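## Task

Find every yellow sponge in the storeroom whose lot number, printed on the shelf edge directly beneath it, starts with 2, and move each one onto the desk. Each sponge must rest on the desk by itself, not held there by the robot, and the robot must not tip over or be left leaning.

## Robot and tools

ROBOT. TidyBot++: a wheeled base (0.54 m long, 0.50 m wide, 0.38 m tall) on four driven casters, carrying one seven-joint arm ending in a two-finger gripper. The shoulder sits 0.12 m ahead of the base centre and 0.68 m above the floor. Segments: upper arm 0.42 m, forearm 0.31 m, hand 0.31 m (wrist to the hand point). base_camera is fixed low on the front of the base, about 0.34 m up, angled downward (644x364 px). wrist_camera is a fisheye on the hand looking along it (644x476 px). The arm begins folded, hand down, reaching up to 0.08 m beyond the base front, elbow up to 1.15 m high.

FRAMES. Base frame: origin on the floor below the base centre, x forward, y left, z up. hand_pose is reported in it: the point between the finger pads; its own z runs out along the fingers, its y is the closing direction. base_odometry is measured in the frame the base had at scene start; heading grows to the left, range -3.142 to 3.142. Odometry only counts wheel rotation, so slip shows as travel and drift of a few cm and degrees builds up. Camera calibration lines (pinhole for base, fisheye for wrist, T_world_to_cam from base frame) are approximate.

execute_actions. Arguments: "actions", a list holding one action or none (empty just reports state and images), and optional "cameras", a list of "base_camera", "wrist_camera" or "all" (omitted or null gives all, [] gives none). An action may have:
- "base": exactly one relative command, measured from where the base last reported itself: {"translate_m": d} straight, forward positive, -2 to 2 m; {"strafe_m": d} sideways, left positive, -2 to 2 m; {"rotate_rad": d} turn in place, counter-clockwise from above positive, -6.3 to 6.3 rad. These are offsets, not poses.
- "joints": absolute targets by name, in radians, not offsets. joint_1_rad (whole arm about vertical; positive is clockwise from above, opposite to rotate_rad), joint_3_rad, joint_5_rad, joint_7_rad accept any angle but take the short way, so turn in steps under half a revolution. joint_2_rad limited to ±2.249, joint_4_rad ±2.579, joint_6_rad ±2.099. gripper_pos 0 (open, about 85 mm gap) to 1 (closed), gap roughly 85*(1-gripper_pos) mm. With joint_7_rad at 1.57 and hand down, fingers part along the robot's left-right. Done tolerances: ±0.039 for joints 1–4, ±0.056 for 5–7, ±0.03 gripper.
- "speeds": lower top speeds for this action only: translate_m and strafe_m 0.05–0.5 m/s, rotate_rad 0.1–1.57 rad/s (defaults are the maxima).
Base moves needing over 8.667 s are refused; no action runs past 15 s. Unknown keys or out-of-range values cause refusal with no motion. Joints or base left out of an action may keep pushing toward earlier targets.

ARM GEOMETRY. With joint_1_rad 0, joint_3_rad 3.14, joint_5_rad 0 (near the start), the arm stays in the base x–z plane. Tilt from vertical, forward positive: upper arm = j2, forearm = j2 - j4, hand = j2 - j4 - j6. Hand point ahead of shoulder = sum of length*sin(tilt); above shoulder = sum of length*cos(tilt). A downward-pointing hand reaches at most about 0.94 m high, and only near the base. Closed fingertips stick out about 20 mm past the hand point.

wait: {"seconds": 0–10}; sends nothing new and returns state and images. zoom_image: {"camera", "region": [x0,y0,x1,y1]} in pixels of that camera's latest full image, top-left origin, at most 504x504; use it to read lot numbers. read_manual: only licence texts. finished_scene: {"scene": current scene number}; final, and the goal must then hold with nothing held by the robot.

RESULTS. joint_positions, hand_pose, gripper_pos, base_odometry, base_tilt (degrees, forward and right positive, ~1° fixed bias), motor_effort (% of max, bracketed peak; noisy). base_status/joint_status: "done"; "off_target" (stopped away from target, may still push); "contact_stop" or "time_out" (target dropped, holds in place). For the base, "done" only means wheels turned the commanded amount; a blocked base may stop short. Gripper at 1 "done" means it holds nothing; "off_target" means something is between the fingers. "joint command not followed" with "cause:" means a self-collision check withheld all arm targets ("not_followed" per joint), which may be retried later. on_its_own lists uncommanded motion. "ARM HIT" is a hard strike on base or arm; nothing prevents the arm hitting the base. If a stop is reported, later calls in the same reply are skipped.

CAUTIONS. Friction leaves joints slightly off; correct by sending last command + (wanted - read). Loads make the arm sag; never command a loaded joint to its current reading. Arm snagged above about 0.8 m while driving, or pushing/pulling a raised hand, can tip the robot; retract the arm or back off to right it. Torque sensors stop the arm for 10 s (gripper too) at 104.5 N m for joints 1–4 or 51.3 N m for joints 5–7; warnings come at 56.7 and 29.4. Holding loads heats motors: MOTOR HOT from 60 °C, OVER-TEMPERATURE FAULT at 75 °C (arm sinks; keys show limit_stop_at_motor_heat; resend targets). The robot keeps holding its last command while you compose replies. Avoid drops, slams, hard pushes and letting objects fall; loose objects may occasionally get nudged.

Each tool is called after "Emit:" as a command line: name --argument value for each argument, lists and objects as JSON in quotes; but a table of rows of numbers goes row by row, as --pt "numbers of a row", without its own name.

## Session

Emit:
execute_actions --actions '[]'

Scene clock: 0.00 s.
base_odometry: x=+0.000 y=+0.000 heading=+0.000 (m, m, rad; odometry frame)
base_tilt: forward=-0.4 right=-1.0 (deg)
base_status: not commanded
joint_positions: joint_1_rad=+0.014 joint_2_rad=-0.392 joint_3_rad=+3.110 joint_4_rad=-2.512 joint_5_rad=+0.013 joint_6_rad=-0.844 joint_7_rad=+1.621 gripper_pos=+0.000
joint_status: not commanded
motor_effort: joint_1_rad=+0 joint_2_rad=-1 joint_3_rad=+1 joint_4_rad=+13 joint_5_rad=+1 joint_6_rad=+3 joint_7_rad=+0 (%)
hand_pose: x=+0.2809 y=-0.0002 z=+0.5999 quat_wxyz=(+0.013, +0.995, +0.037, +0.088) (m; base frame)
pictures: base_camera, wrist_camera
camera_calibration (this result's frames):
wrist_camera: T_world_to_cam=[[0.0992458, -0.992857, 0.0662251, -0.0760622], [-0.976026, -0.110087, -0.187761, 0.445291], [0.19371, -0.0460029, -0.97998, 0.672917], [0, 0, 0, 1]] pos_world=[0.311813, 0.00445822, 0.748091]
Images, in order (width x height): base_camera 644x364, wrist_camera 644x476.

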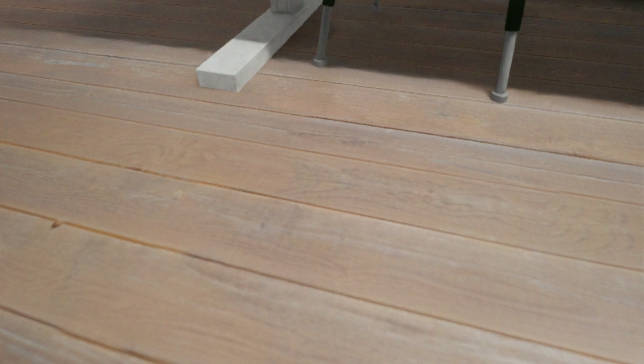

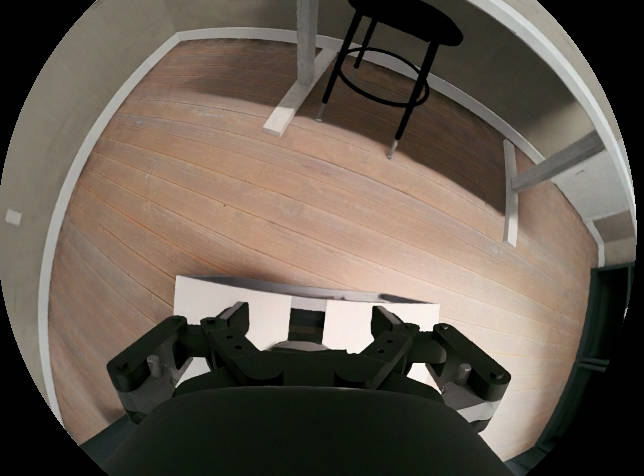

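Emit:
execute_actions --actions '[{"joints":{"joint_1_rad":1.4,"joint_2_rad":-0.8,"joint_4_rad":-2.5,"joint_6_rad":0.0,"joint_7_rad":1.57}}]' --cameras '["wrist_camera"]'

Emit:
execute_actions --actions '[{"joints":{"joint_1_rad":2.9}}]' --cameras '["wrist_camera"]'

Scene clock: 5.60 s.
base_odometry: x=+0.000 y=+0.000 heading=+0.000 (m, m, rad; odometry frame)
base_tilt: forward=-0.3 right=-1.0 (deg)
base_status: not commanded
joint_positions: joint_1_rad=+1.384 joint_2_rad=-0.780 joint_3_rad=+3.110 joint_4_rad=-2.512 joint_5_rad=+0.013 joint_6_rad=-0.039 joint_7_rad=+1.597 gripper_pos=+0.000
joint_status: all done
motor_effort: joint_1_rad=+0(1) joint_2_rad=+4(5) joint_3_rad=+1(1) joint_4_rad=+19(19) joint_5_rad=+1(1) joint_6_rad=+9(9) joint_7_rad=+0(0) (%)
hand_pose: x=+0.1904 y=-0.3112 z=+0.8685 quat_wxyz=(+0.415, +0.615, -0.470, +0.478) (m; base frame)
pictures: wrist_camera
camera_calibration (this result's frames):
wrist_camera: T_world_to_cam=[[-0.976308, -0.192362, 0.0990962, 0.0317358], [-0.130826, 0.159955, -0.978416, 0.982871], [0.172359, -0.9682, -0.181331, -0.0372148], [0, 0, 0, 1]] pos_world=[0.165984, -0.187142, 0.951764]
Images, in order (width x height): wrist_camera 644x476.

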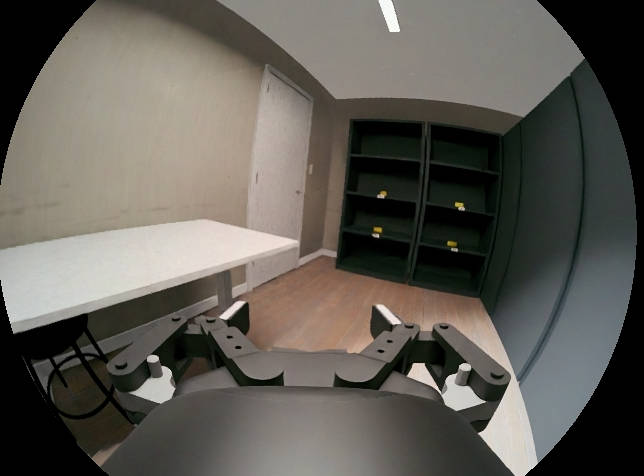

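Scene clock: 8.33 s.
base_odometry: x=+0.000 y=+0.000 heading=+0.000 (m, m, rad; odometry frame)
base_tilt: forward=-0.3 right=-1.0 (deg)
base_status: not commanded
joint_positions: joint_1_rad=+2.884 joint_2_rad=-0.780 joint_3_rad=+3.110 joint_4_rad=-2.512 joint_5_rad=+0.013 joint_6_rad=-0.039 joint_7_rad=+1.597 gripper_pos=+0.000
joint_status: all done
motor_effort: joint_1_rad=+0(0) joint_2_rad=+4(4) joint_3_rad=+1(1) joint_4_rad=+19(19) joint_5_rad=+1(1) joint_6_rad=+10(9) joint_7_rad=+0(0) (%)
hand_pose: x=-0.1863 y=-0.0933 z=+0.8685 quat_wxyz=(+0.629, +0.130, -0.763, +0.067) (m; base frame)
pictures: wrist_camera
camera_calibration (this result's frames):
wrist_camera: T_world_to_cam=[[-0.260967, 0.960248, 0.0990963, -0.0533899], [0.150297, 0.141817, -0.978416, 0.949418], [-0.953576, -0.240441, -0.181332, 0.0967716], [0, 0, 0, 1]] pos_world=[-0.0643482, -0.0601086, 0.951764]
Images, in order (width x height): wrist_camera 644x476.

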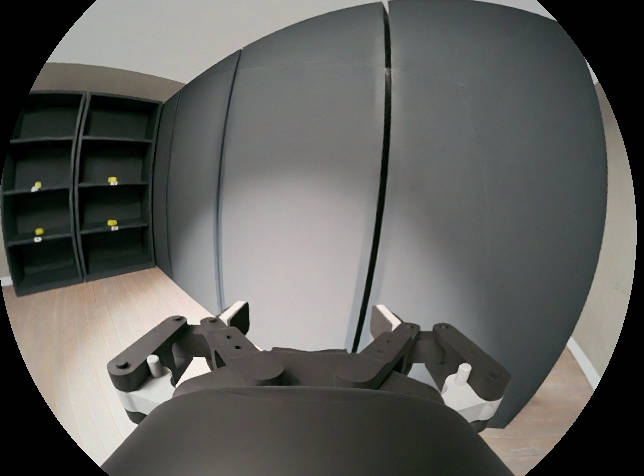

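Emit:
execute_actions --actions '[{"base":{"rotate_rad":-1.8},"joints":{"joint_1_rad":0.0,"joint_6_rad":-0.2}}]'

Emit:
execute_actions --actions '[{"base":{"translate_m":1.95}}]'

Scene clock: 22.87 s.
base_odometry: x=+0.000 y=+0.000 heading=-1.799 (m, m, rad; odometry frame)
base_tilt: forward=-0.3 right=-1.0 (deg)
base_status: done
joint_positions: joint_1_rad=+0.016 joint_2_rad=-0.782 joint_3_rad=+3.110 joint_4_rad=-2.511 joint_5_rad=+0.013 joint_6_rad=-0.158 joint_7_rad=+1.597 gripper_pos=+0.000
joint_status: all done
motor_effort: joint_1_rad=+1(1) joint_2_rad=+4(5) joint_3_rad=+1(1) joint_4_rad=+19(19) joint_5_rad=+1(1) joint_6_rad=+9(9) joint_7_rad=+1(0) (%)
hand_pose: x=+0.4285 y=+0.0060 z=+0.8336 quat_wxyz=(+0.019, +0.809, +0.024, +0.586) (m; base frame)
pictures: base_camera, wrist_camera
camera_calibration (this result's frames):
wrist_camera: T_world_to_cam=[[-0.000563569, -0.994925, 0.100619, -0.0859094], [-0.29602, -0.0959437, -0.950351, 0.978067], [0.955181, -0.0303209, -0.294464, -0.0242515], [0, 0, 0, 1]] pos_world=[0.312644, 0.00763054, 0.931009]
Images, in order (width x height): base_camera 644x364, wrist_camera 644x476.

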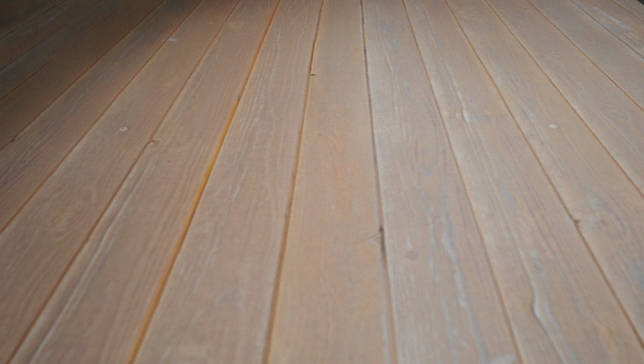

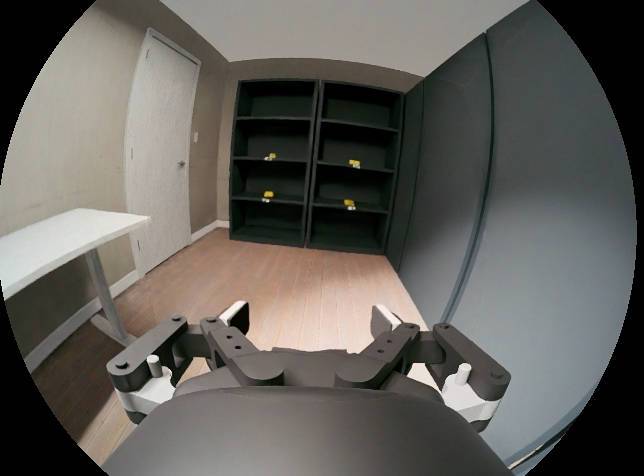

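Scene clock: 28.13 s.
base_odometry: x=-0.444 y=-1.899 heading=-1.800 (m, m, rad; odometry frame)
base_tilt: forward=-0.3 right=-1.0 (deg)
base_status: done
joint_positions: joint_1_rad=+0.016 joint_2_rad=-0.787 joint_3_rad=+3.110 joint_4_rad=-2.509 joint_5_rad=+0.013 joint_6_rad=-0.161 joint_7_rad=+1.597 gripper_pos=+0.000
joint_status: not commanded
motor_effort: joint_1_rad=+0(0) joint_2_rad=+4(8) joint_3_rad=+1(1) joint_4_rad=+19(19) joint_5_rad=+1(1) joint_6_rad=+9(9) joint_7_rad=+0(0) (%)
hand_pose: x=+0.4278 y=+0.0061 z=+0.8355 quat_wxyz=(+0.020, +0.808, +0.024, +0.588) (m; base frame)
pictures: base_camera, wrist_camera
camera_calibration (this result's frames):
wrist_camera: T_world_to_cam=[[-0.000913437, -0.994917, 0.100698, -0.0859728], [-0.291912, -0.0960469, -0.95161, 0.979046], [0.956445, -0.0302642, -0.29034, -0.0270117], [0, 0, 0, 1]] pos_world=[0.311552, 0.00768111, 0.932485]
Images, in order (width x height): base_camera 644x364, wrist_camera 644x476.

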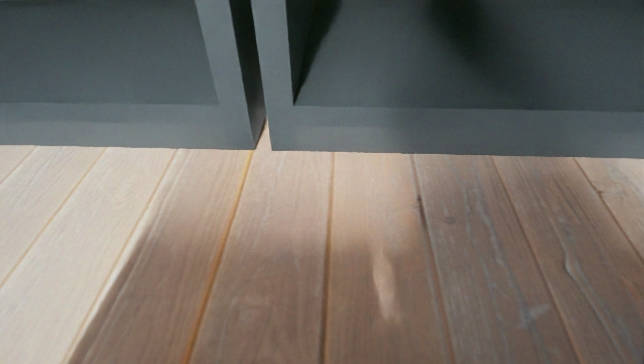

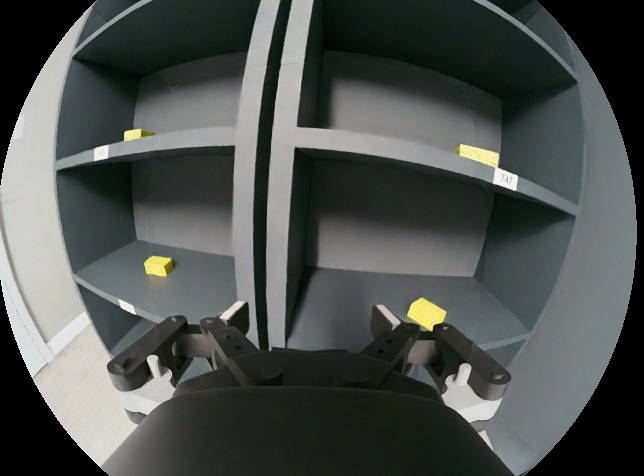

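Emit:
execute_actions --actions '[{"joints":{"joint_1_rad":0.5,"joint_6_rad":-0.5}}]' --cameras '["wrist_camera"]'

Emit:
execute_actions --actions '[{"joints":{"joint_1_rad":-0.7,"joint_6_rad":-0.3}}]' --cameras '["wrist_camera"]'

Scene clock: 33.07 s.
base_odometry: x=-0.444 y=-1.899 heading=-1.800 (m, m, rad; odometry frame)
base_tilt: forward=-0.3 right=-1.0 (deg)
base_status: not commanded
joint_positions: joint_1_rad=+0.484 joint_2_rad=-0.787 joint_3_rad=+3.110 joint_4_rad=-2.509 joint_5_rad=+0.013 joint_6_rad=-0.460 joint_7_rad=+1.597 gripper_pos=+0.000
joint_status: all done
motor_effort: joint_1_rad=+1(1) joint_2_rad=+5(5) joint_3_rad=+0(1) joint_4_rad=+19(19) joint_5_rad=+1(1) joint_6_rad=+8(9) joint_7_rad=+0(0) (%)
hand_pose: x=+0.3589 y=-0.1182 z=+0.7524 quat_wxyz=(+0.126, +0.868, -0.183, +0.444) (m; base frame)
pictures: wrist_camera
camera_calibration (this result's frames):
wrist_camera: T_world_to_cam=[[-0.432112, -0.896204, 0.100485, -0.0347115], [-0.542527, 0.16933, -0.822795, 0.892287], [0.720377, -0.410056, -0.559384, 0.253293], [0, 0, 0, 1]] pos_world=[0.286623, -0.0783348, 0.879346]
Images, in order (width x height): wrist_camera 644x476.

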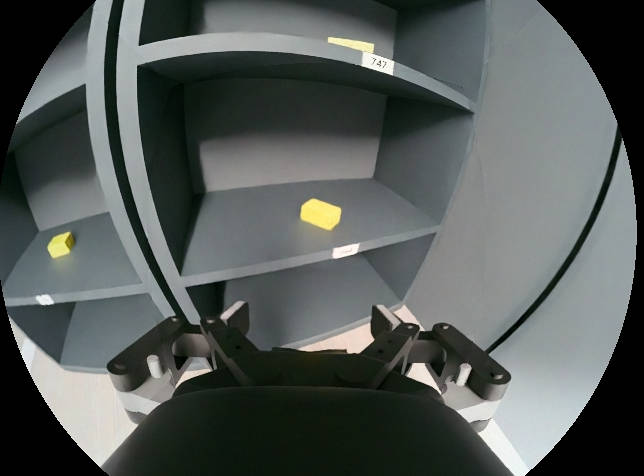

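Scene clock: 35.53 s.
base_odometry: x=-0.444 y=-1.899 heading=-1.800 (m, m, rad; odometry frame)
base_tilt: forward=-0.3 right=-0.9 (deg)
base_status: not commanded
joint_positions: joint_1_rad=-0.684 joint_2_rad=-0.787 joint_3_rad=+3.110 joint_4_rad=-2.509 joint_5_rad=+0.013 joint_6_rad=-0.341 joint_7_rad=+1.597 gripper_pos=+0.000
joint_status: all done
motor_effort: joint_1_rad=+0(2) joint_2_rad=+5(6) joint_3_rad=+1(1) joint_4_rad=+19(18) joint_5_rad=+1(1) joint_6_rad=+8(8) joint_7_rad=+0(1) (%)
hand_pose: x=+0.3358 y=+0.1879 z=+0.7839 quat_wxyz=(-0.157, +0.798, +0.317, +0.489) (m; base frame)
pictures: wrist_camera
camera_calibration (this result's frames):
wrist_camera: T_world_to_cam=[[0.649164, -0.753876, 0.101279, -0.164024], [-0.289521, -0.368014, -0.883597, 0.91752], [0.703394, 0.544277, -0.457164, 0.159339], [0, 0, 0, 1]] pos_world=[0.260042, 0.127282, 0.900174]
Images, in order (width x height): wrist_camera 644x476.

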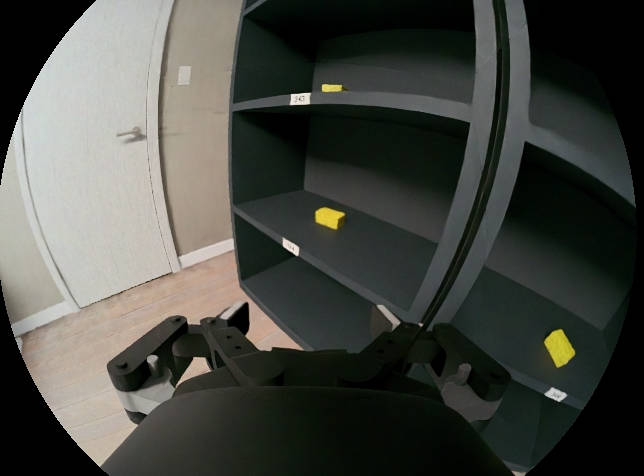

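Emit:
zoom_image --camera "wrist_camera" --region '[270, 70, 370, 270]'

Region (270, 70, 370, 270) of wrist_camera's 644x476 image, scaled by 2.520.

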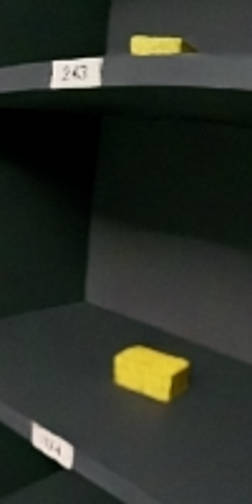

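Emit:
execute_actions --actions '[{"base":{"strafe_m":0.6},"joints":{"joint_1_rad":0.0,"joint_2_rad":-0.4,"joint_4_rad":-2.5,"joint_6_rad":0.1}}]'

Scene clock: 46.67 s.
base_odometry: x=+0.140 y=-2.035 heading=-1.800 (m, m, rad; odometry frame)
base_tilt: forward=-0.3 right=-1.0 (deg)
base_status: done
joint_positions: joint_1_rad=-0.017 joint_2_rad=-0.417 joint_3_rad=+3.110 joint_4_rad=-2.509 joint_5_rad=+0.013 joint_6_rad=+0.060 joint_7_rad=+1.597 gripper_pos=+0.000
joint_status: all done
motor_effort: joint_1_rad=+1(2) joint_2_rad=-4(7) joint_3_rad=+0(1) joint_4_rad=+17(19) joint_5_rad=+1(1) joint_6_rad=+9(8) joint_7_rad=+0(0) (%)
hand_pose: x=+0.4991 y=+0.0202 z=+0.7714 quat_wxyz=(+0.003, +0.849, +0.040, +0.527) (m; base frame)
pictures: base_camera, wrist_camera
camera_calibration (this result's frames):
wrist_camera: T_world_to_cam=[[0.0529798, -0.994506, 0.0902868, -0.0842107], [-0.42602, -0.104283, -0.898683, 0.966421], [0.903161, 0.00914809, -0.429204, 0.0195266], [0, 0, 0, 1]] pos_world=[0.398541, 0.0168544, 0.884491]
Images, in order (width x height): base_camera 644x364, wrist_camera 644x476.

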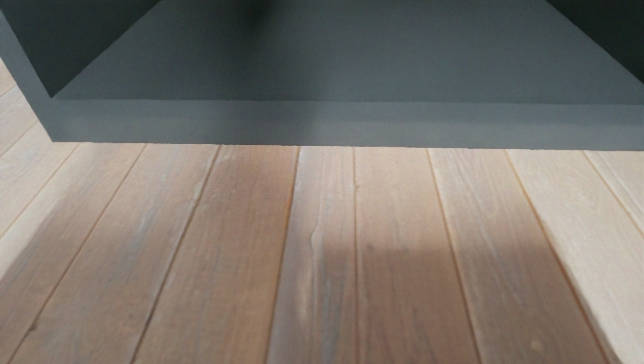

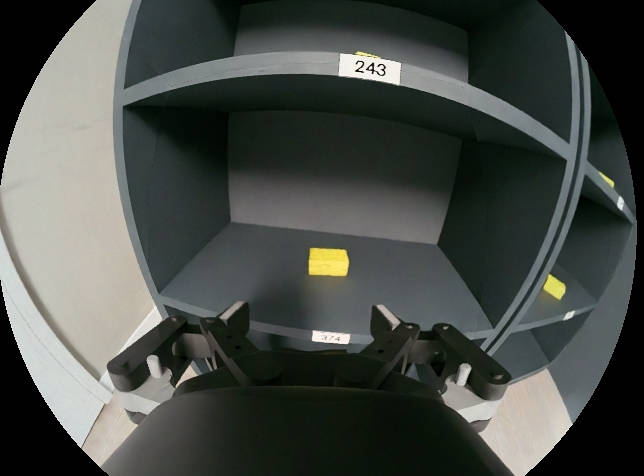

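Emit:
execute_actions --actions '[{"base":{"translate_m":-0.25}}]' --cameras '[]'

Emit:
execute_actions --actions '[{"joints":{"joint_2_rad":0.0,"joint_4_rad":-1.0,"joint_6_rad":-1.0}}]'

Scene clock: 55.17 s.
base_odometry: x=+0.197 y=-1.792 heading=-1.800 (m, m, rad; odometry frame)
base_tilt: forward=-0.3 right=-1.0 (deg)
base_status: done
joint_positions: joint_1_rad=-0.017 joint_2_rad=-0.413 joint_3_rad=+3.110 joint_4_rad=-2.508 joint_5_rad=+0.013 joint_6_rad=+0.061 joint_7_rad=+1.597 gripper_pos=+0.000
joint_status: not commanded
motor_effort: joint_1_rad=+0(0) joint_2_rad=-5(6) joint_3_rad=-1(0) joint_4_rad=+17(18) joint_5_rad=+1(1) joint_6_rad=+8(9) joint_7_rad=+1(0) (%)
hand_pose: x=+0.5000 y=+0.0203 z=+0.7706 quat_wxyz=(+0.003, +0.850, +0.040, +0.526) (m; base frame)
pictures: none
No camera images: the call's "cameras" was empty. Leave "cameras" out to get every camera's image.

Scene clock: 57.90 s.
base_odometry: x=+0.197 y=-1.792 heading=-1.800 (m, m, rad; odometry frame)
base_tilt: forward=-0.3 right=-1.0 (deg)
base_status: not commanded
joint_positions: joint_1_rad=-0.017 joint_2_rad=-0.022 joint_3_rad=+3.110 joint_4_rad=-1.008 joint_5_rad=+0.013 joint_6_rad=-0.959 joint_7_rad=+1.597 gripper_pos=+0.000
joint_status: all done
motor_effort: joint_1_rad=+0(1) joint_2_rad=-20(19) joint_3_rad=+0(0) joint_4_rad=+17(20) joint_5_rad=+1(1) joint_6_rad=+9(8) joint_7_rad=+0(0) (%)
hand_pose: x=+0.6606 y=+0.0247 z=+1.1622 quat_wxyz=(+0.001, +0.826, +0.031, +0.563) (m; base frame)
pictures: base_camera, wrist_camera
camera_calibration (this result's frames):
wrist_camera: T_world_to_cam=[[0.0360849, -0.996325, 0.077686, -0.0977934], [-0.347871, -0.085398, -0.933645, 1.37544], [0.936848, 0.00666582, -0.349674, -0.0732629], [0, 0, 0, 1]] pos_world=[0.550639, 0.020514, 1.26615]
Images, in order (width x height): base_camera 644x364, wrist_camera 644x476.

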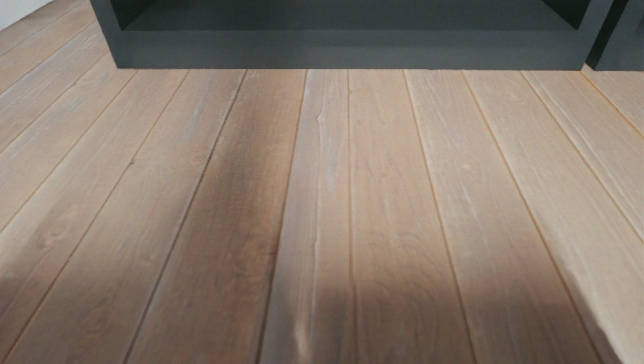

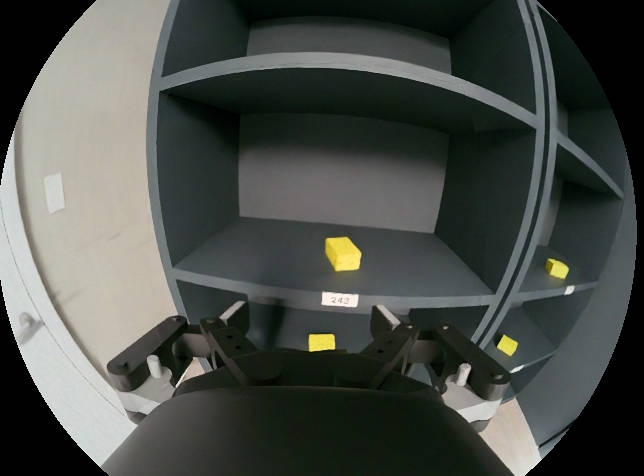

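Emit:
execute_actions --actions '[{"base":{"rotate_rad":0.26},"joints":{"joint_1_rad":0.02,"joint_2_rad":0.31,"joint_4_rad":-0.845,"joint_6_rad":-1.08,"joint_7_rad":1.5}}]' --cameras '[]'

Emit:
execute_actions --actions '[{"base":{"strafe_m":-0.33},"speeds":{"strafe_m":0.2}}]'

Scene clock: 76.10 s.
base_odometry: x=+0.197 y=-1.792 heading=-1.540 (m, m, rad; odometry frame)
base_tilt: forward=-0.2 right=-0.9 (deg)
base_status: done
joint_positions: joint_1_rad=+0.006 joint_2_rad=+0.317 joint_3_rad=+3.104 joint_4_rad=-0.855 joint_5_rad=+0.013 joint_6_rad=-1.041 joint_7_rad=+1.527 gripper_pos=+0.000
joint_status: all done
motor_effort: joint_1_rad=+1(3) joint_2_rad=-32(36) joint_3_rad=-1(3) joint_4_rad=+18(19) joint_5_rad=+1(0) joint_6_rad=+8(10) joint_7_rad=+0(0) (%)
hand_pose: x=+0.7884 y=+0.0133 z=+1.0178 quat_wxyz=(-0.015, +0.894, -0.009, +0.448) (m; base frame)
pictures: none
No camera images: the call's "cameras" was empty. Leave "cameras" out to get every camera's image.

Scene clock: 78.53 s.
base_odometry: x=-0.133 y=-1.802 heading=-1.539 (m, m, rad; odometry frame)
base_tilt: forward=-0.2 right=-1.0 (deg)
base_status: done
joint_positions: joint_1_rad=+0.014 joint_2_rad=+0.317 joint_3_rad=+3.106 joint_4_rad=-0.855 joint_5_rad=+0.013 joint_6_rad=-1.041 joint_7_rad=+1.527 gripper_pos=+0.000
joint_status: not commanded
motor_effort: joint_1_rad=+0(4) joint_2_rad=-33(34) joint_3_rad=-1(2) joint_4_rad=+17(18) joint_5_rad=+1(2) joint_6_rad=+7(8) joint_7_rad=+1(0) (%)
hand_pose: x=+0.7885 y=+0.0073 z=+1.0179 quat_wxyz=(-0.013, +0.894, -0.013, +0.448) (m; base frame)
pictures: base_camera, wrist_camera
camera_calibration (this result's frames):
wrist_camera: T_world_to_cam=[[-0.0149995, -0.999841, 0.00964508, 0.00106526], [-0.586296, 0.000980829, -0.810097, 1.3454], [0.809958, -0.0178059, -0.586217, 0.097569], [0, 0, 0, 1]] pos_world=[0.70979, 0.00148279, 1.14709]
Images, in order (width x height): base_camera 644x364, wrist_camera 644x476.

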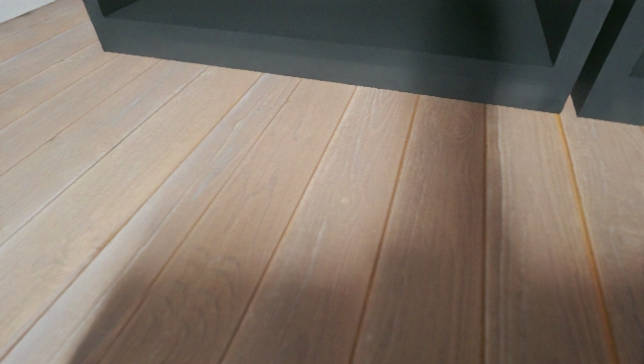

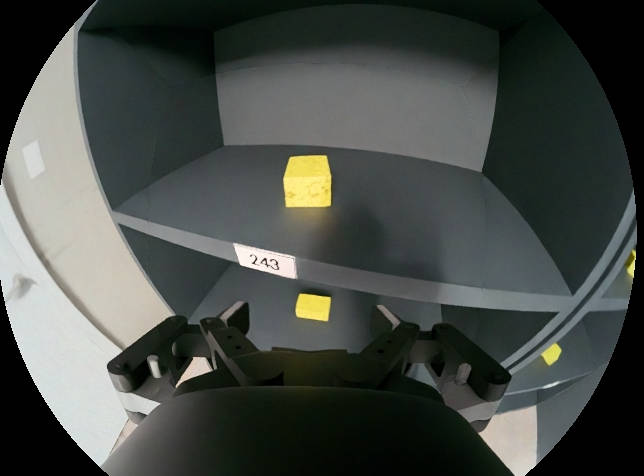

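Emit:
execute_actions --actions '[{"joints":{"joint_2_rad":0.265}}]' --cameras '[]'

Emit:
execute_actions --actions '[{"base":{"translate_m":0.13},"speeds":{"translate_m":0.1}}]' --cameras '["wrist_camera"]'

Scene clock: 86.30 s.
base_odometry: x=-0.133 y=-1.802 heading=-1.539 (m, m, rad; odometry frame)
base_tilt: forward=-0.3 right=-0.9 (deg)
base_status: not commanded
joint_positions: joint_1_rad=+0.014 joint_2_rad=+0.276 joint_3_rad=+3.106 joint_4_rad=-0.851 joint_5_rad=+0.013 joint_6_rad=-1.041 joint_7_rad=+1.527 gripper_pos=+0.000
joint_status: all done
motor_effort: joint_1_rad=+1(1) joint_2_rad=-30(35) joint_3_rad=-1(1) joint_4_rad=+18(18) joint_5_rad=+1(1) joint_6_rad=+8(8) joint_7_rad=+1(1) (%)
hand_pose: x=+0.7747 y=+0.0075 z=+1.0466 quat_wxyz=(-0.013, +0.884, -0.013, +0.468) (m; base frame)
pictures: none
No camera images: the call's "cameras" was empty. Leave "cameras" out to get every camera's image.

Scene clock: 88.17 s.
base_odometry: x=-0.129 y=-1.932 heading=-1.539 (m, m, rad; odometry frame)
base_tilt: forward=-0.3 right=-1.0 (deg)
base_status: done
joint_positions: joint_1_rad=+0.014 joint_2_rad=+0.271 joint_3_rad=+3.106 joint_4_rad=-0.851 joint_5_rad=+0.013 joint_6_rad=-1.042 joint_7_rad=+1.527 gripper_pos=+0.000
joint_status: not commanded
motor_effort: joint_1_rad=+1(3) joint_2_rad=-30(35) joint_3_rad=-1(1) joint_4_rad=+17(18) joint_5_rad=+1(2) joint_6_rad=+8(8) joint_7_rad=+0(0) (%)
hand_pose: x=+0.7725 y=+0.0075 z=+1.0499 quat_wxyz=(-0.013, +0.883, -0.013, +0.470) (m; base frame)
pictures: wrist_camera
camera_calibration (this result's frames):
wrist_camera: T_world_to_cam=[[-0.015508, -0.999835, 0.00948755, 0.00127846], [-0.546376, 0.000527086, -0.83754, 1.35992], [0.837396, -0.0181723, -0.546294, 0.0662389], [0, 0, 0, 1]] pos_world=[0.687579, 0.00176517, 1.17516]
Images, in order (width x height): wrist_camera 644x476.

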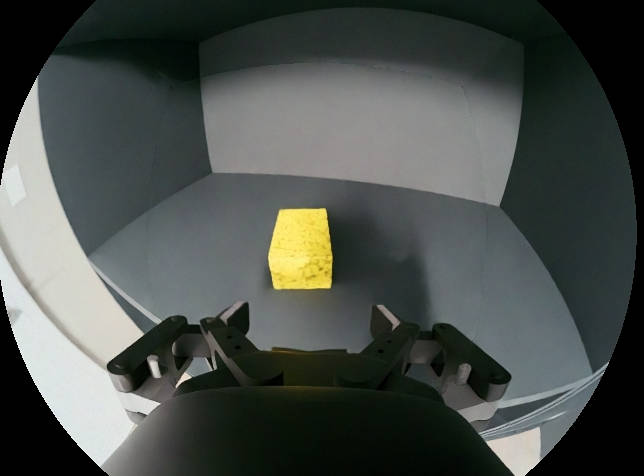

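Emit:
execute_actions --actions '[{"base":{"translate_m":0.06},"joints":{"joint_2_rad":0.305},"speeds":{"translate_m":0.05}}]' --cameras '["wrist_camera"]'

Scene clock: 94.70 s.
base_odometry: x=-0.127 y=-1.992 heading=-1.540 (m, m, rad; odometry frame)
base_tilt: forward=-0.3 right=-1.0 (deg)
base_status: done
joint_positions: joint_1_rad=+0.014 joint_2_rad=+0.298 joint_3_rad=+3.106 joint_4_rad=-0.850 joint_5_rad=+0.013 joint_6_rad=-1.042 joint_7_rad=+1.527 gripper_pos=+0.000
joint_status: all done
motor_effort: joint_1_rad=+1(1) joint_2_rad=-31(35) joint_3_rad=-1(2) joint_4_rad=+17(18) joint_5_rad=+1(0) joint_6_rad=+8(8) joint_7_rad=+0(0) (%)
hand_pose: x=+0.7821 y=+0.0074 z=+1.0326 quat_wxyz=(-0.013, +0.889, -0.013, +0.458) (m; base frame)
pictures: wrist_camera
camera_calibration (this result's frames):
wrist_camera: T_world_to_cam=[[-0.0152654, -0.999838, 0.00950086, 0.00124842], [-0.56821, 0.000855977, -0.822883, 1.35262], [0.822742, -0.0179601, -0.568131, 0.0827244], [0, 0, 0, 1]] pos_world=[0.700531, 0.00157615, 1.16004]
Images, in order (width x height): wrist_camera 644x476.

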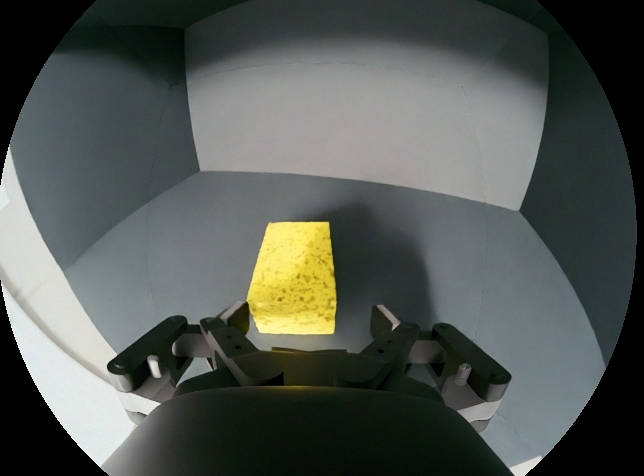

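Emit:
execute_actions --actions '[{"base":{"strafe_m":0.013},"joints":{"joint_2_rad":0.325},"speeds":{"strafe_m":0.05}}]' --cameras '["wrist_camera"]'

Scene clock: 98.30 s.
base_odometry: x=-0.114 y=-1.992 heading=-1.540 (m, m, rad; odometry frame)
base_tilt: forward=-0.3 right=-1.0 (deg)
base_status: done
joint_positions: joint_1_rad=+0.015 joint_2_rad=+0.309 joint_3_rad=+3.106 joint_4_rad=-0.850 joint_5_rad=+0.013 joint_6_rad=-1.042 joint_7_rad=+1.527 gripper_pos=+0.000
joint_status: all done
motor_effort: joint_1_rad=+2(2) joint_2_rad=-32(33) joint_3_rad=+0(3) joint_4_rad=+17(18) joint_5_rad=+1(0) joint_6_rad=+8(8) joint_7_rad=+1(0) (%)
hand_pose: x=+0.7859 y=+0.0066 z=+1.0254 quat_wxyz=(-0.012, +0.891, -0.013, +0.453) (m; base frame)
pictures: wrist_camera
camera_calibration (this result's frames):
wrist_camera: T_world_to_cam=[[-0.0162272, -0.999822, 0.00962226, 0.00127927], [-0.577166, 0.00150826, -0.816625, 1.34942], [0.816465, -0.0188052, -0.577088, 0.0895994], [0, 0, 0, 1]] pos_world=[0.705708, 0.000928691, 1.15367]
Images, in order (width x height): wrist_camera 644x476.

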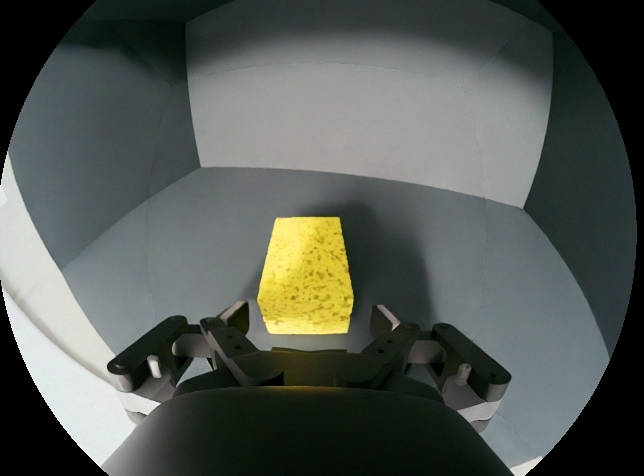

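Emit:
execute_actions --actions '[{"base":{"translate_m":0.03},"speeds":{"translate_m":0.05}}]' --cameras '["wrist_camera"]'

Emit:
execute_actions --actions '[{"joints":{"gripper_pos":1.0}}]' --cameras '["wrist_camera"]'

Scene clock: 104.47 s.
base_odometry: x=-0.113 y=-2.022 heading=-1.540 (m, m, rad; odometry frame)
base_tilt: forward=-0.3 right=-1.0 (deg)
base_status: done
joint_positions: joint_1_rad=+0.015 joint_2_rad=+0.313 joint_3_rad=+3.106 joint_4_rad=-0.850 joint_5_rad=+0.013 joint_6_rad=-1.043 joint_7_rad=+1.527 gripper_pos=+0.000
joint_status: not commanded
motor_effort: joint_1_rad=+2(2) joint_2_rad=-33(35) joint_3_rad=+0(2) joint_4_rad=+18(18) joint_5_rad=+1(0) joint_6_rad=+8(8) joint_7_rad=+0(1) (%)
hand_pose: x=+0.7874 y=+0.0066 z=+1.0223 quat_wxyz=(-0.012, +0.892, -0.013, +0.451) (m; base frame)
pictures: wrist_camera
camera_calibration (this result's frames):
wrist_camera: T_world_to_cam=[[-0.0161833, -0.999823, 0.00963379, 0.00126162], [-0.58106, 0.00156321, -0.813859, 1.34804], [0.8137, -0.0187688, -0.580982, 0.0927727], [0, 0, 0, 1]] pos_world=[0.70782, 0.000895369, 1.151]
Images, in order (width x height): wrist_camera 644x476.

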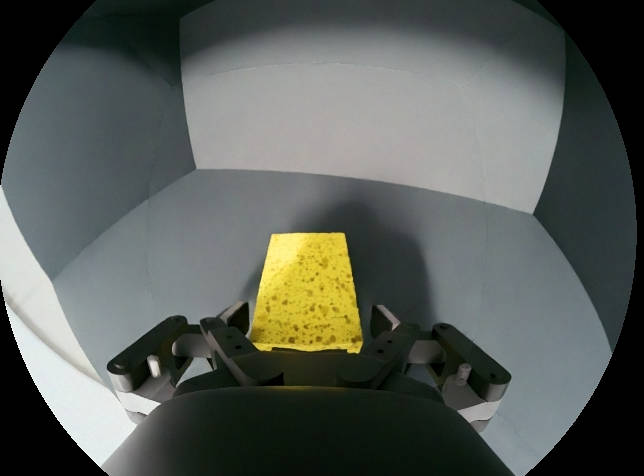

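Scene clock: 105.57 s.
base_odometry: x=-0.113 y=-2.022 heading=-1.540 (m, m, rad; odometry frame)
base_tilt: forward=-0.2 right=-1.0 (deg)
base_status: not commanded
joint_positions: joint_1_rad=+0.015 joint_2_rad=+0.314 joint_3_rad=+3.106 joint_4_rad=-0.846 joint_5_rad=+0.013 joint_6_rad=-1.043 joint_7_rad=+1.527 gripper_pos=+0.387
joint_status: gripper_pos off_target (ended at +0.387, target +1.000)
motor_effort: joint_1_rad=+0(0) joint_2_rad=-32(34) joint_3_rad=-1(1) joint_4_rad=+17(18) joint_5_rad=+1(1) joint_6_rad=+8(7) joint_7_rad=+0(1) (%)
hand_pose: x=+0.7880 y=+0.0066 z=+1.0236 quat_wxyz=(-0.013, +0.892, -0.013, +0.452) (m; base frame)
pictures: wrist_camera
camera_calibration (this result's frames):
wrist_camera: T_world_to_cam=[[-0.0162483, -0.999823, 0.00950572, 0.00141846], [-0.578988, 0.00165755, -0.815334, 1.34926], [0.815174, -0.0187515, -0.578912, 0.089699], [0, 0, 0, 1]] pos_world=[0.708111, 0.000863738, 1.15202]
Images, in order (width x height): wrist_camera 644x476.

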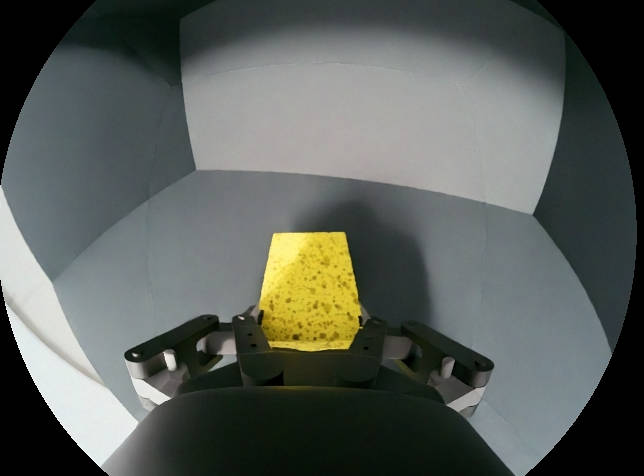

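Gripped. Lift and back out.

Emit:
execute_actions --actions '[{"joints":{"joint_2_rad":0.26}}]' --cameras '["wrist_camera"]'

Emit:
execute_actions --actions '[{"base":{"translate_m":-0.4},"speeds":{"translate_m":0.25}}]'

Scene clock: 109.47 s.
base_odometry: x=-0.113 y=-2.022 heading=-1.540 (m, m, rad; odometry frame)
base_tilt: forward=-0.3 right=-1.0 (deg)
base_status: not commanded
joint_positions: joint_1_rad=+0.015 joint_2_rad=+0.270 joint_3_rad=+3.106 joint_4_rad=-0.846 joint_5_rad=+0.013 joint_6_rad=-1.043 joint_7_rad=+1.527 gripper_pos=+0.387
joint_status: all done
motor_effort: joint_1_rad=+1(0) joint_2_rad=-30(34) joint_3_rad=-1(1) joint_4_rad=+17(19) joint_5_rad=+1(1) joint_6_rad=+8(8) joint_7_rad=+0(0) (%)
hand_pose: x=+0.7723 y=+0.0068 z=+1.0527 quat_wxyz=(-0.013, +0.882, -0.013, +0.472) (m; base frame)
pictures: wrist_camera
camera_calibration (this result's frames):
wrist_camera: T_world_to_cam=[[-0.0166652, -0.999817, 0.00943714, 0.00151482], [-0.542557, 0.00111467, -0.840019, 1.36176], [0.839854, -0.0191193, -0.542476, 0.0619193], [0, 0, 0, 1]] pos_world=[0.686853, 0.00118048, 1.17748]
Images, in order (width x height): wrist_camera 644x476.

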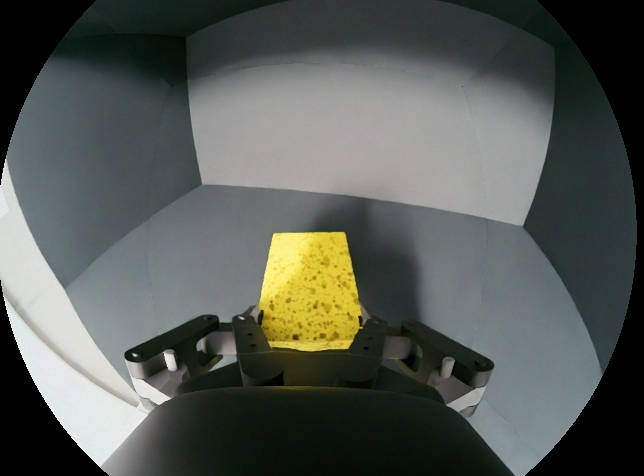

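Scene clock: 111.97 s.
base_odometry: x=-0.125 y=-1.622 heading=-1.540 (m, m, rad; odometry frame)
base_tilt: forward=-0.3 right=-0.9 (deg)
base_status: done
joint_positions: joint_1_rad=+0.015 joint_2_rad=+0.265 joint_3_rad=+3.107 joint_4_rad=-0.846 joint_5_rad=+0.013 joint_6_rad=-1.044 joint_7_rad=+1.527 gripper_pos=+0.387
joint_status: not commanded
motor_effort: joint_1_rad=+1(3) joint_2_rad=-29(36) joint_3_rad=+0(2) joint_4_rad=+17(18) joint_5_rad=+1(0) joint_6_rad=+9(8) joint_7_rad=+0(1) (%)
hand_pose: x=+0.7699 y=+0.0062 z=+1.0560 quat_wxyz=(-0.012, +0.881, -0.013, +0.473) (m; base frame)
pictures: base_camera, wrist_camera
camera_calibration (this result's frames):
wrist_camera: T_world_to_cam=[[-0.0178382, -0.999794, 0.00964846, 0.00147864], [-0.539092, 0.00149037, -0.842245, 1.36293], [0.842058, -0.0202255, -0.539008, 0.0604011], [0, 0, 0, 1]] pos_world=[0.683909, 0.000668713, 1.18046]
Images, in order (width x height): base_camera 644x364, wrist_camera 644x476.

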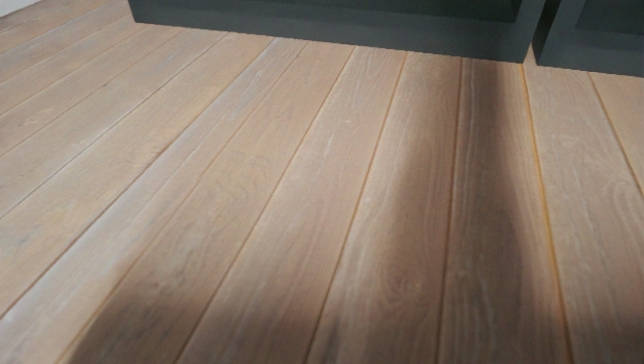

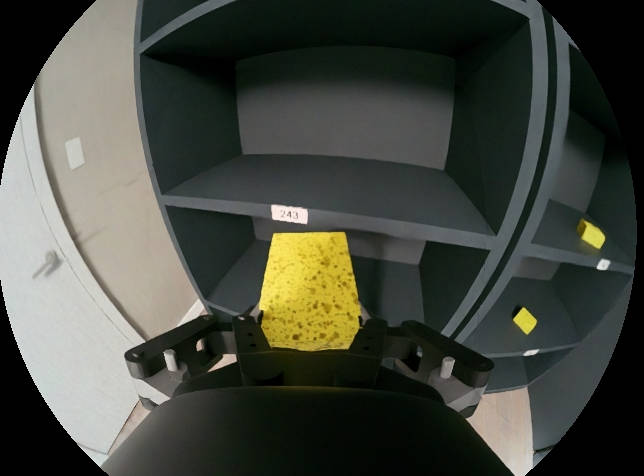

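Emit:
execute_actions --actions '[{"base":{"rotate_rad":-3.40},"joints":{"joint_2_rad":-0.3,"joint_4_rad":-1.5,"joint_6_rad":-1.0},"speeds":{"rotate_rad":1.0}}]'

Scene clock: 124.43 s.
base_odometry: x=-0.125 y=-1.622 heading=+1.344 (m, m, rad; odometry frame)
base_tilt: forward=-0.3 right=-0.9 (deg)
base_status: done
joint_positions: joint_1_rad=+0.016 joint_2_rad=-0.283 joint_3_rad=+3.112 joint_4_rad=-1.492 joint_5_rad=+0.013 joint_6_rad=-1.041 joint_7_rad=+1.527 gripper_pos=+0.387
joint_status: all done
motor_effort: joint_1_rad=+1(6) joint_2_rad=-10(31) joint_3_rad=+0(2) joint_4_rad=+17(18) joint_5_rad=+1(2) joint_6_rad=+8(8) joint_7_rad=+0(0) (%)
hand_pose: x=+0.5375 y=+0.0057 z=+1.0012 quat_wxyz=(-0.002, +0.902, -0.012, +0.431) (m; base frame)
pictures: base_camera, wrist_camera
camera_calibration (this result's frames):
wrist_camera: T_world_to_cam=[[-0.0215445, -0.999305, 0.0304342, -0.021477], [-0.616799, -0.010672, -0.787049, 1.17808], [0.786826, -0.0357284, -0.61614, 0.333547], [0, 0, 0, 1]] pos_world=[0.46373, 0.00302747, 1.13337]
Images, in order (width x height): base_camera 644x364, wrist_camera 644x476.

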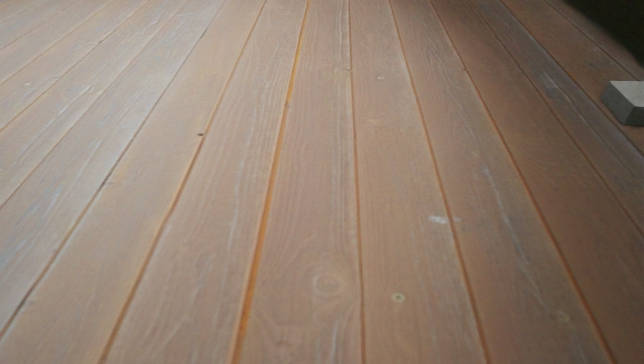

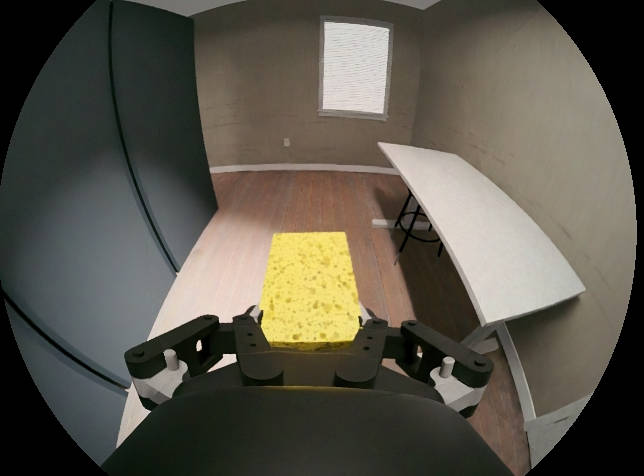

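Emit:
execute_actions --actions '[{"base":{"strafe_m":-0.7},"speeds":{"strafe_m":0.3}}]' --cameras '["wrist_camera"]'

Emit:
execute_actions --actions '[{"joints":{"joint_2_rad":0.25,"joint_4_rad":-1.6,"joint_6_rad":-0.33}}]'

Scene clock: 133.50 s.
base_odometry: x=+0.557 y=-1.781 heading=+1.343 (m, m, rad; odometry frame)
base_tilt: forward=-0.3 right=-0.9 (deg)
base_status: done
joint_positions: joint_1_rad=+0.016 joint_2_rad=-0.283 joint_3_rad=+3.111 joint_4_rad=-1.492 joint_5_rad=+0.013 joint_6_rad=-1.041 joint_7_rad=+1.527 gripper_pos=+0.387
joint_status: not commanded
motor_effort: joint_1_rad=+1(1) joint_2_rad=-10(12) joint_3_rad=+0(3) joint_4_rad=+18(18) joint_5_rad=+1(2) joint_6_rad=+8(7) joint_7_rad=+1(1) (%)
hand_pose: x=+0.5375 y=+0.0059 z=+1.0012 quat_wxyz=(-0.002, +0.902, -0.012, +0.431) (m; base frame)
pictures: wrist_camera
camera_calibration (this result's frames):
wrist_camera: T_world_to_cam=[[-0.0211065, -0.99931, 0.0305604, -0.0216145], [-0.616762, -0.0110432, -0.787072, 1.17809], [0.786867, -0.0354608, -0.616103, 0.333501], [0, 0, 0, 1]] pos_world=[0.463724, 0.00323653, 1.13337]
Images, in order (width x height): wrist_camera 644x476.

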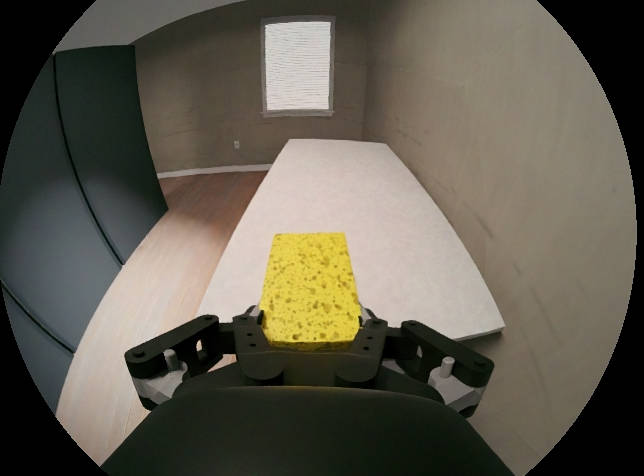

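Scene clock: 135.30 s.
base_odometry: x=+0.557 y=-1.781 heading=+1.343 (m, m, rad; odometry frame)
base_tilt: forward=-0.2 right=-1.0 (deg)
base_status: not commanded
joint_positions: joint_1_rad=+0.016 joint_2_rad=+0.249 joint_3_rad=+3.111 joint_4_rad=-1.595 joint_5_rad=+0.013 joint_6_rad=-0.370 joint_7_rad=+1.527 gripper_pos=+0.387
joint_status: all done
motor_effort: joint_1_rad=+1(1) joint_2_rad=-30(34) joint_3_rad=-1(0) joint_4_rad=+18(19) joint_5_rad=+1(1) joint_6_rad=+8(8) joint_7_rad=+1(1) (%)
hand_pose: x=+0.7741 y=+0.0074 z=+0.8183 quat_wxyz=(-0.011, +0.894, -0.011, +0.447) (m; base frame)
pictures: base_camera, wrist_camera
camera_calibration (this result's frames):
wrist_camera: T_world_to_cam=[[-0.0129501, -0.99982, 0.0138567, -0.00213543], [-0.587574, -0.00360382, -0.809162, 1.17548], [0.809067, -0.0186205, -0.587422, -0.00610629], [0, 0, 0, 1]] pos_world=[0.695596, 0.00198748, 0.947599]
Images, in order (width x height): base_camera 644x364, wrist_camera 644x476.

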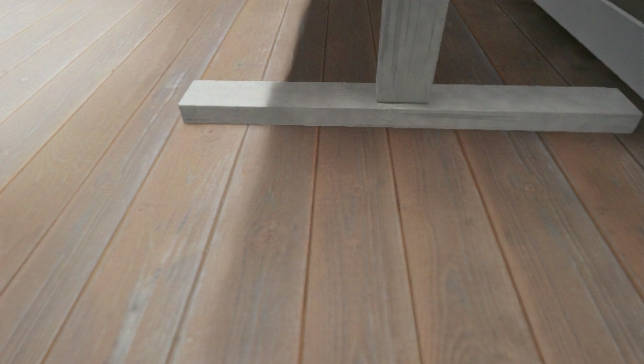

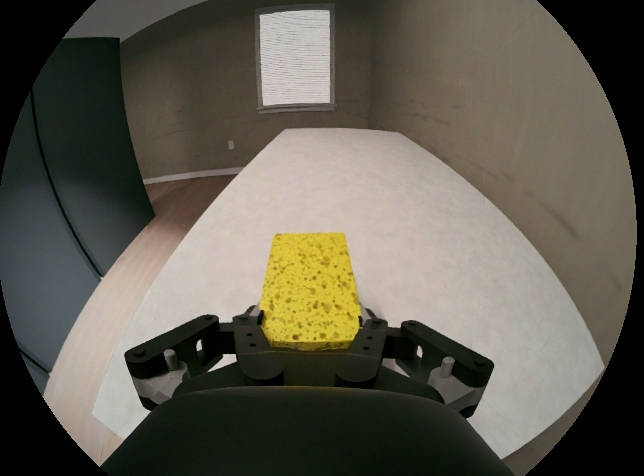

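Emit:
execute_actions --actions '[{"joints":{"joint_2_rad":0.25,"joint_4_rad":-1.75,"joint_6_rad":-0.18}}]'

Scene clock: 155.00 s.
base_odometry: x=+0.557 y=-1.781 heading=+1.343 (m, m, rad; odometry frame)
base_tilt: forward=-0.2 right=-0.9 (deg)
base_status: not commanded
joint_positions: joint_1_rad=+0.016 joint_2_rad=+0.249 joint_3_rad=+3.111 joint_4_rad=-1.747 joint_5_rad=+0.013 joint_6_rad=-0.222 joint_7_rad=+1.527 gripper_pos=+0.387
joint_status: all done
motor_effort: joint_1_rad=+1(1) joint_2_rad=-30(31) joint_3_rad=-1(0) joint_4_rad=+17(18) joint_5_rad=+1(1) joint_6_rad=+8(9) joint_7_rad=+0(0) (%)
hand_pose: x=+0.7569 y=+0.0081 z=+0.7723 quat_wxyz=(-0.012, +0.895, -0.010, +0.445) (m; base frame)
pictures: base_camera, wrist_camera
camera_calibration (this result's frames):
wrist_camera: T_world_to_cam=[[-0.0110255, -0.999851, 0.0133024, -0.00204907], [-0.591175, -0.00421143, -0.806532, 1.12885], [0.806468, -0.0167565, -0.591041, -0.0144621], [0, 0, 0, 1]] pos_world=[0.678987, 0.00246296, 0.901931]
Images, in order (width x height): base_camera 644x364, wrist_camera 644x476.

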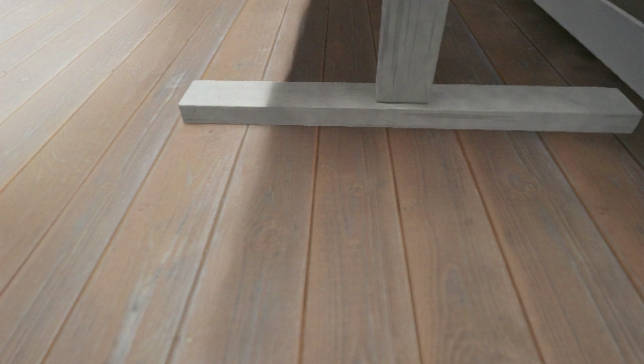

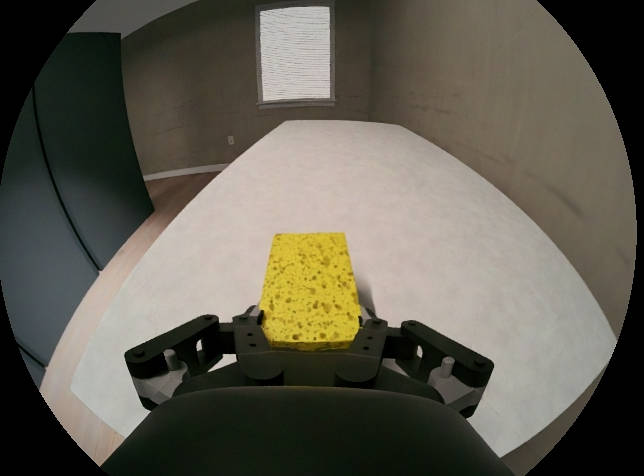

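Emit:
execute_actions --actions '[{"joints":{"joint_2_rad":0.29,"joint_4_rad":-1.79,"joint_6_rad":-0.12}}]'

Scene clock: 157.20 s.
base_odometry: x=+0.557 y=-1.781 heading=+1.343 (m, m, rad; odometry frame)
base_tilt: forward=-0.2 right=-1.0 (deg)
base_status: not commanded
joint_positions: joint_1_rad=+0.016 joint_2_rad=+0.275 joint_3_rad=+3.111 joint_4_rad=-1.784 joint_5_rad=+0.013 joint_6_rad=-0.155 joint_7_rad=+1.527 gripper_pos=+0.387
joint_status: all done
motor_effort: joint_1_rad=+1(1) joint_2_rad=-29(32) joint_3_rad=-1(1) joint_4_rad=+16(18) joint_5_rad=+1(1) joint_6_rad=+7(7) joint_7_rad=+1(0) (%)
hand_pose: x=+0.7596 y=+0.0084 z=+0.7528 quat_wxyz=(-0.013, +0.894, -0.010, +0.447) (m; base frame)
pictures: base_camera, wrist_camera
camera_calibration (this result's frames):
wrist_camera: T_world_to_cam=[[-0.0105247, -0.999872, 0.0120409, -0.000924427], [-0.587601, -0.00355893, -0.809143, 1.11398], [0.809082, -0.0155913, -0.587489, -0.0327748], [0, 0, 0, 1]] pos_world=[0.681084, 0.00252927, 0.882126]
Images, in order (width x height): base_camera 644x364, wrist_camera 644x476.

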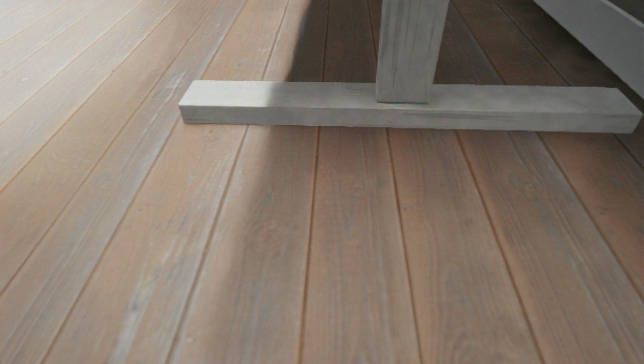

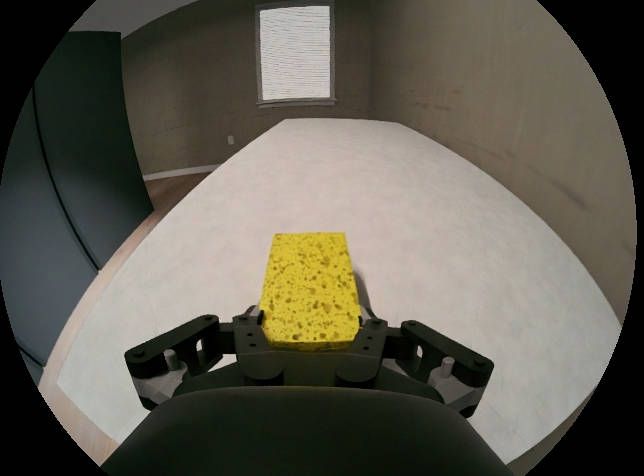

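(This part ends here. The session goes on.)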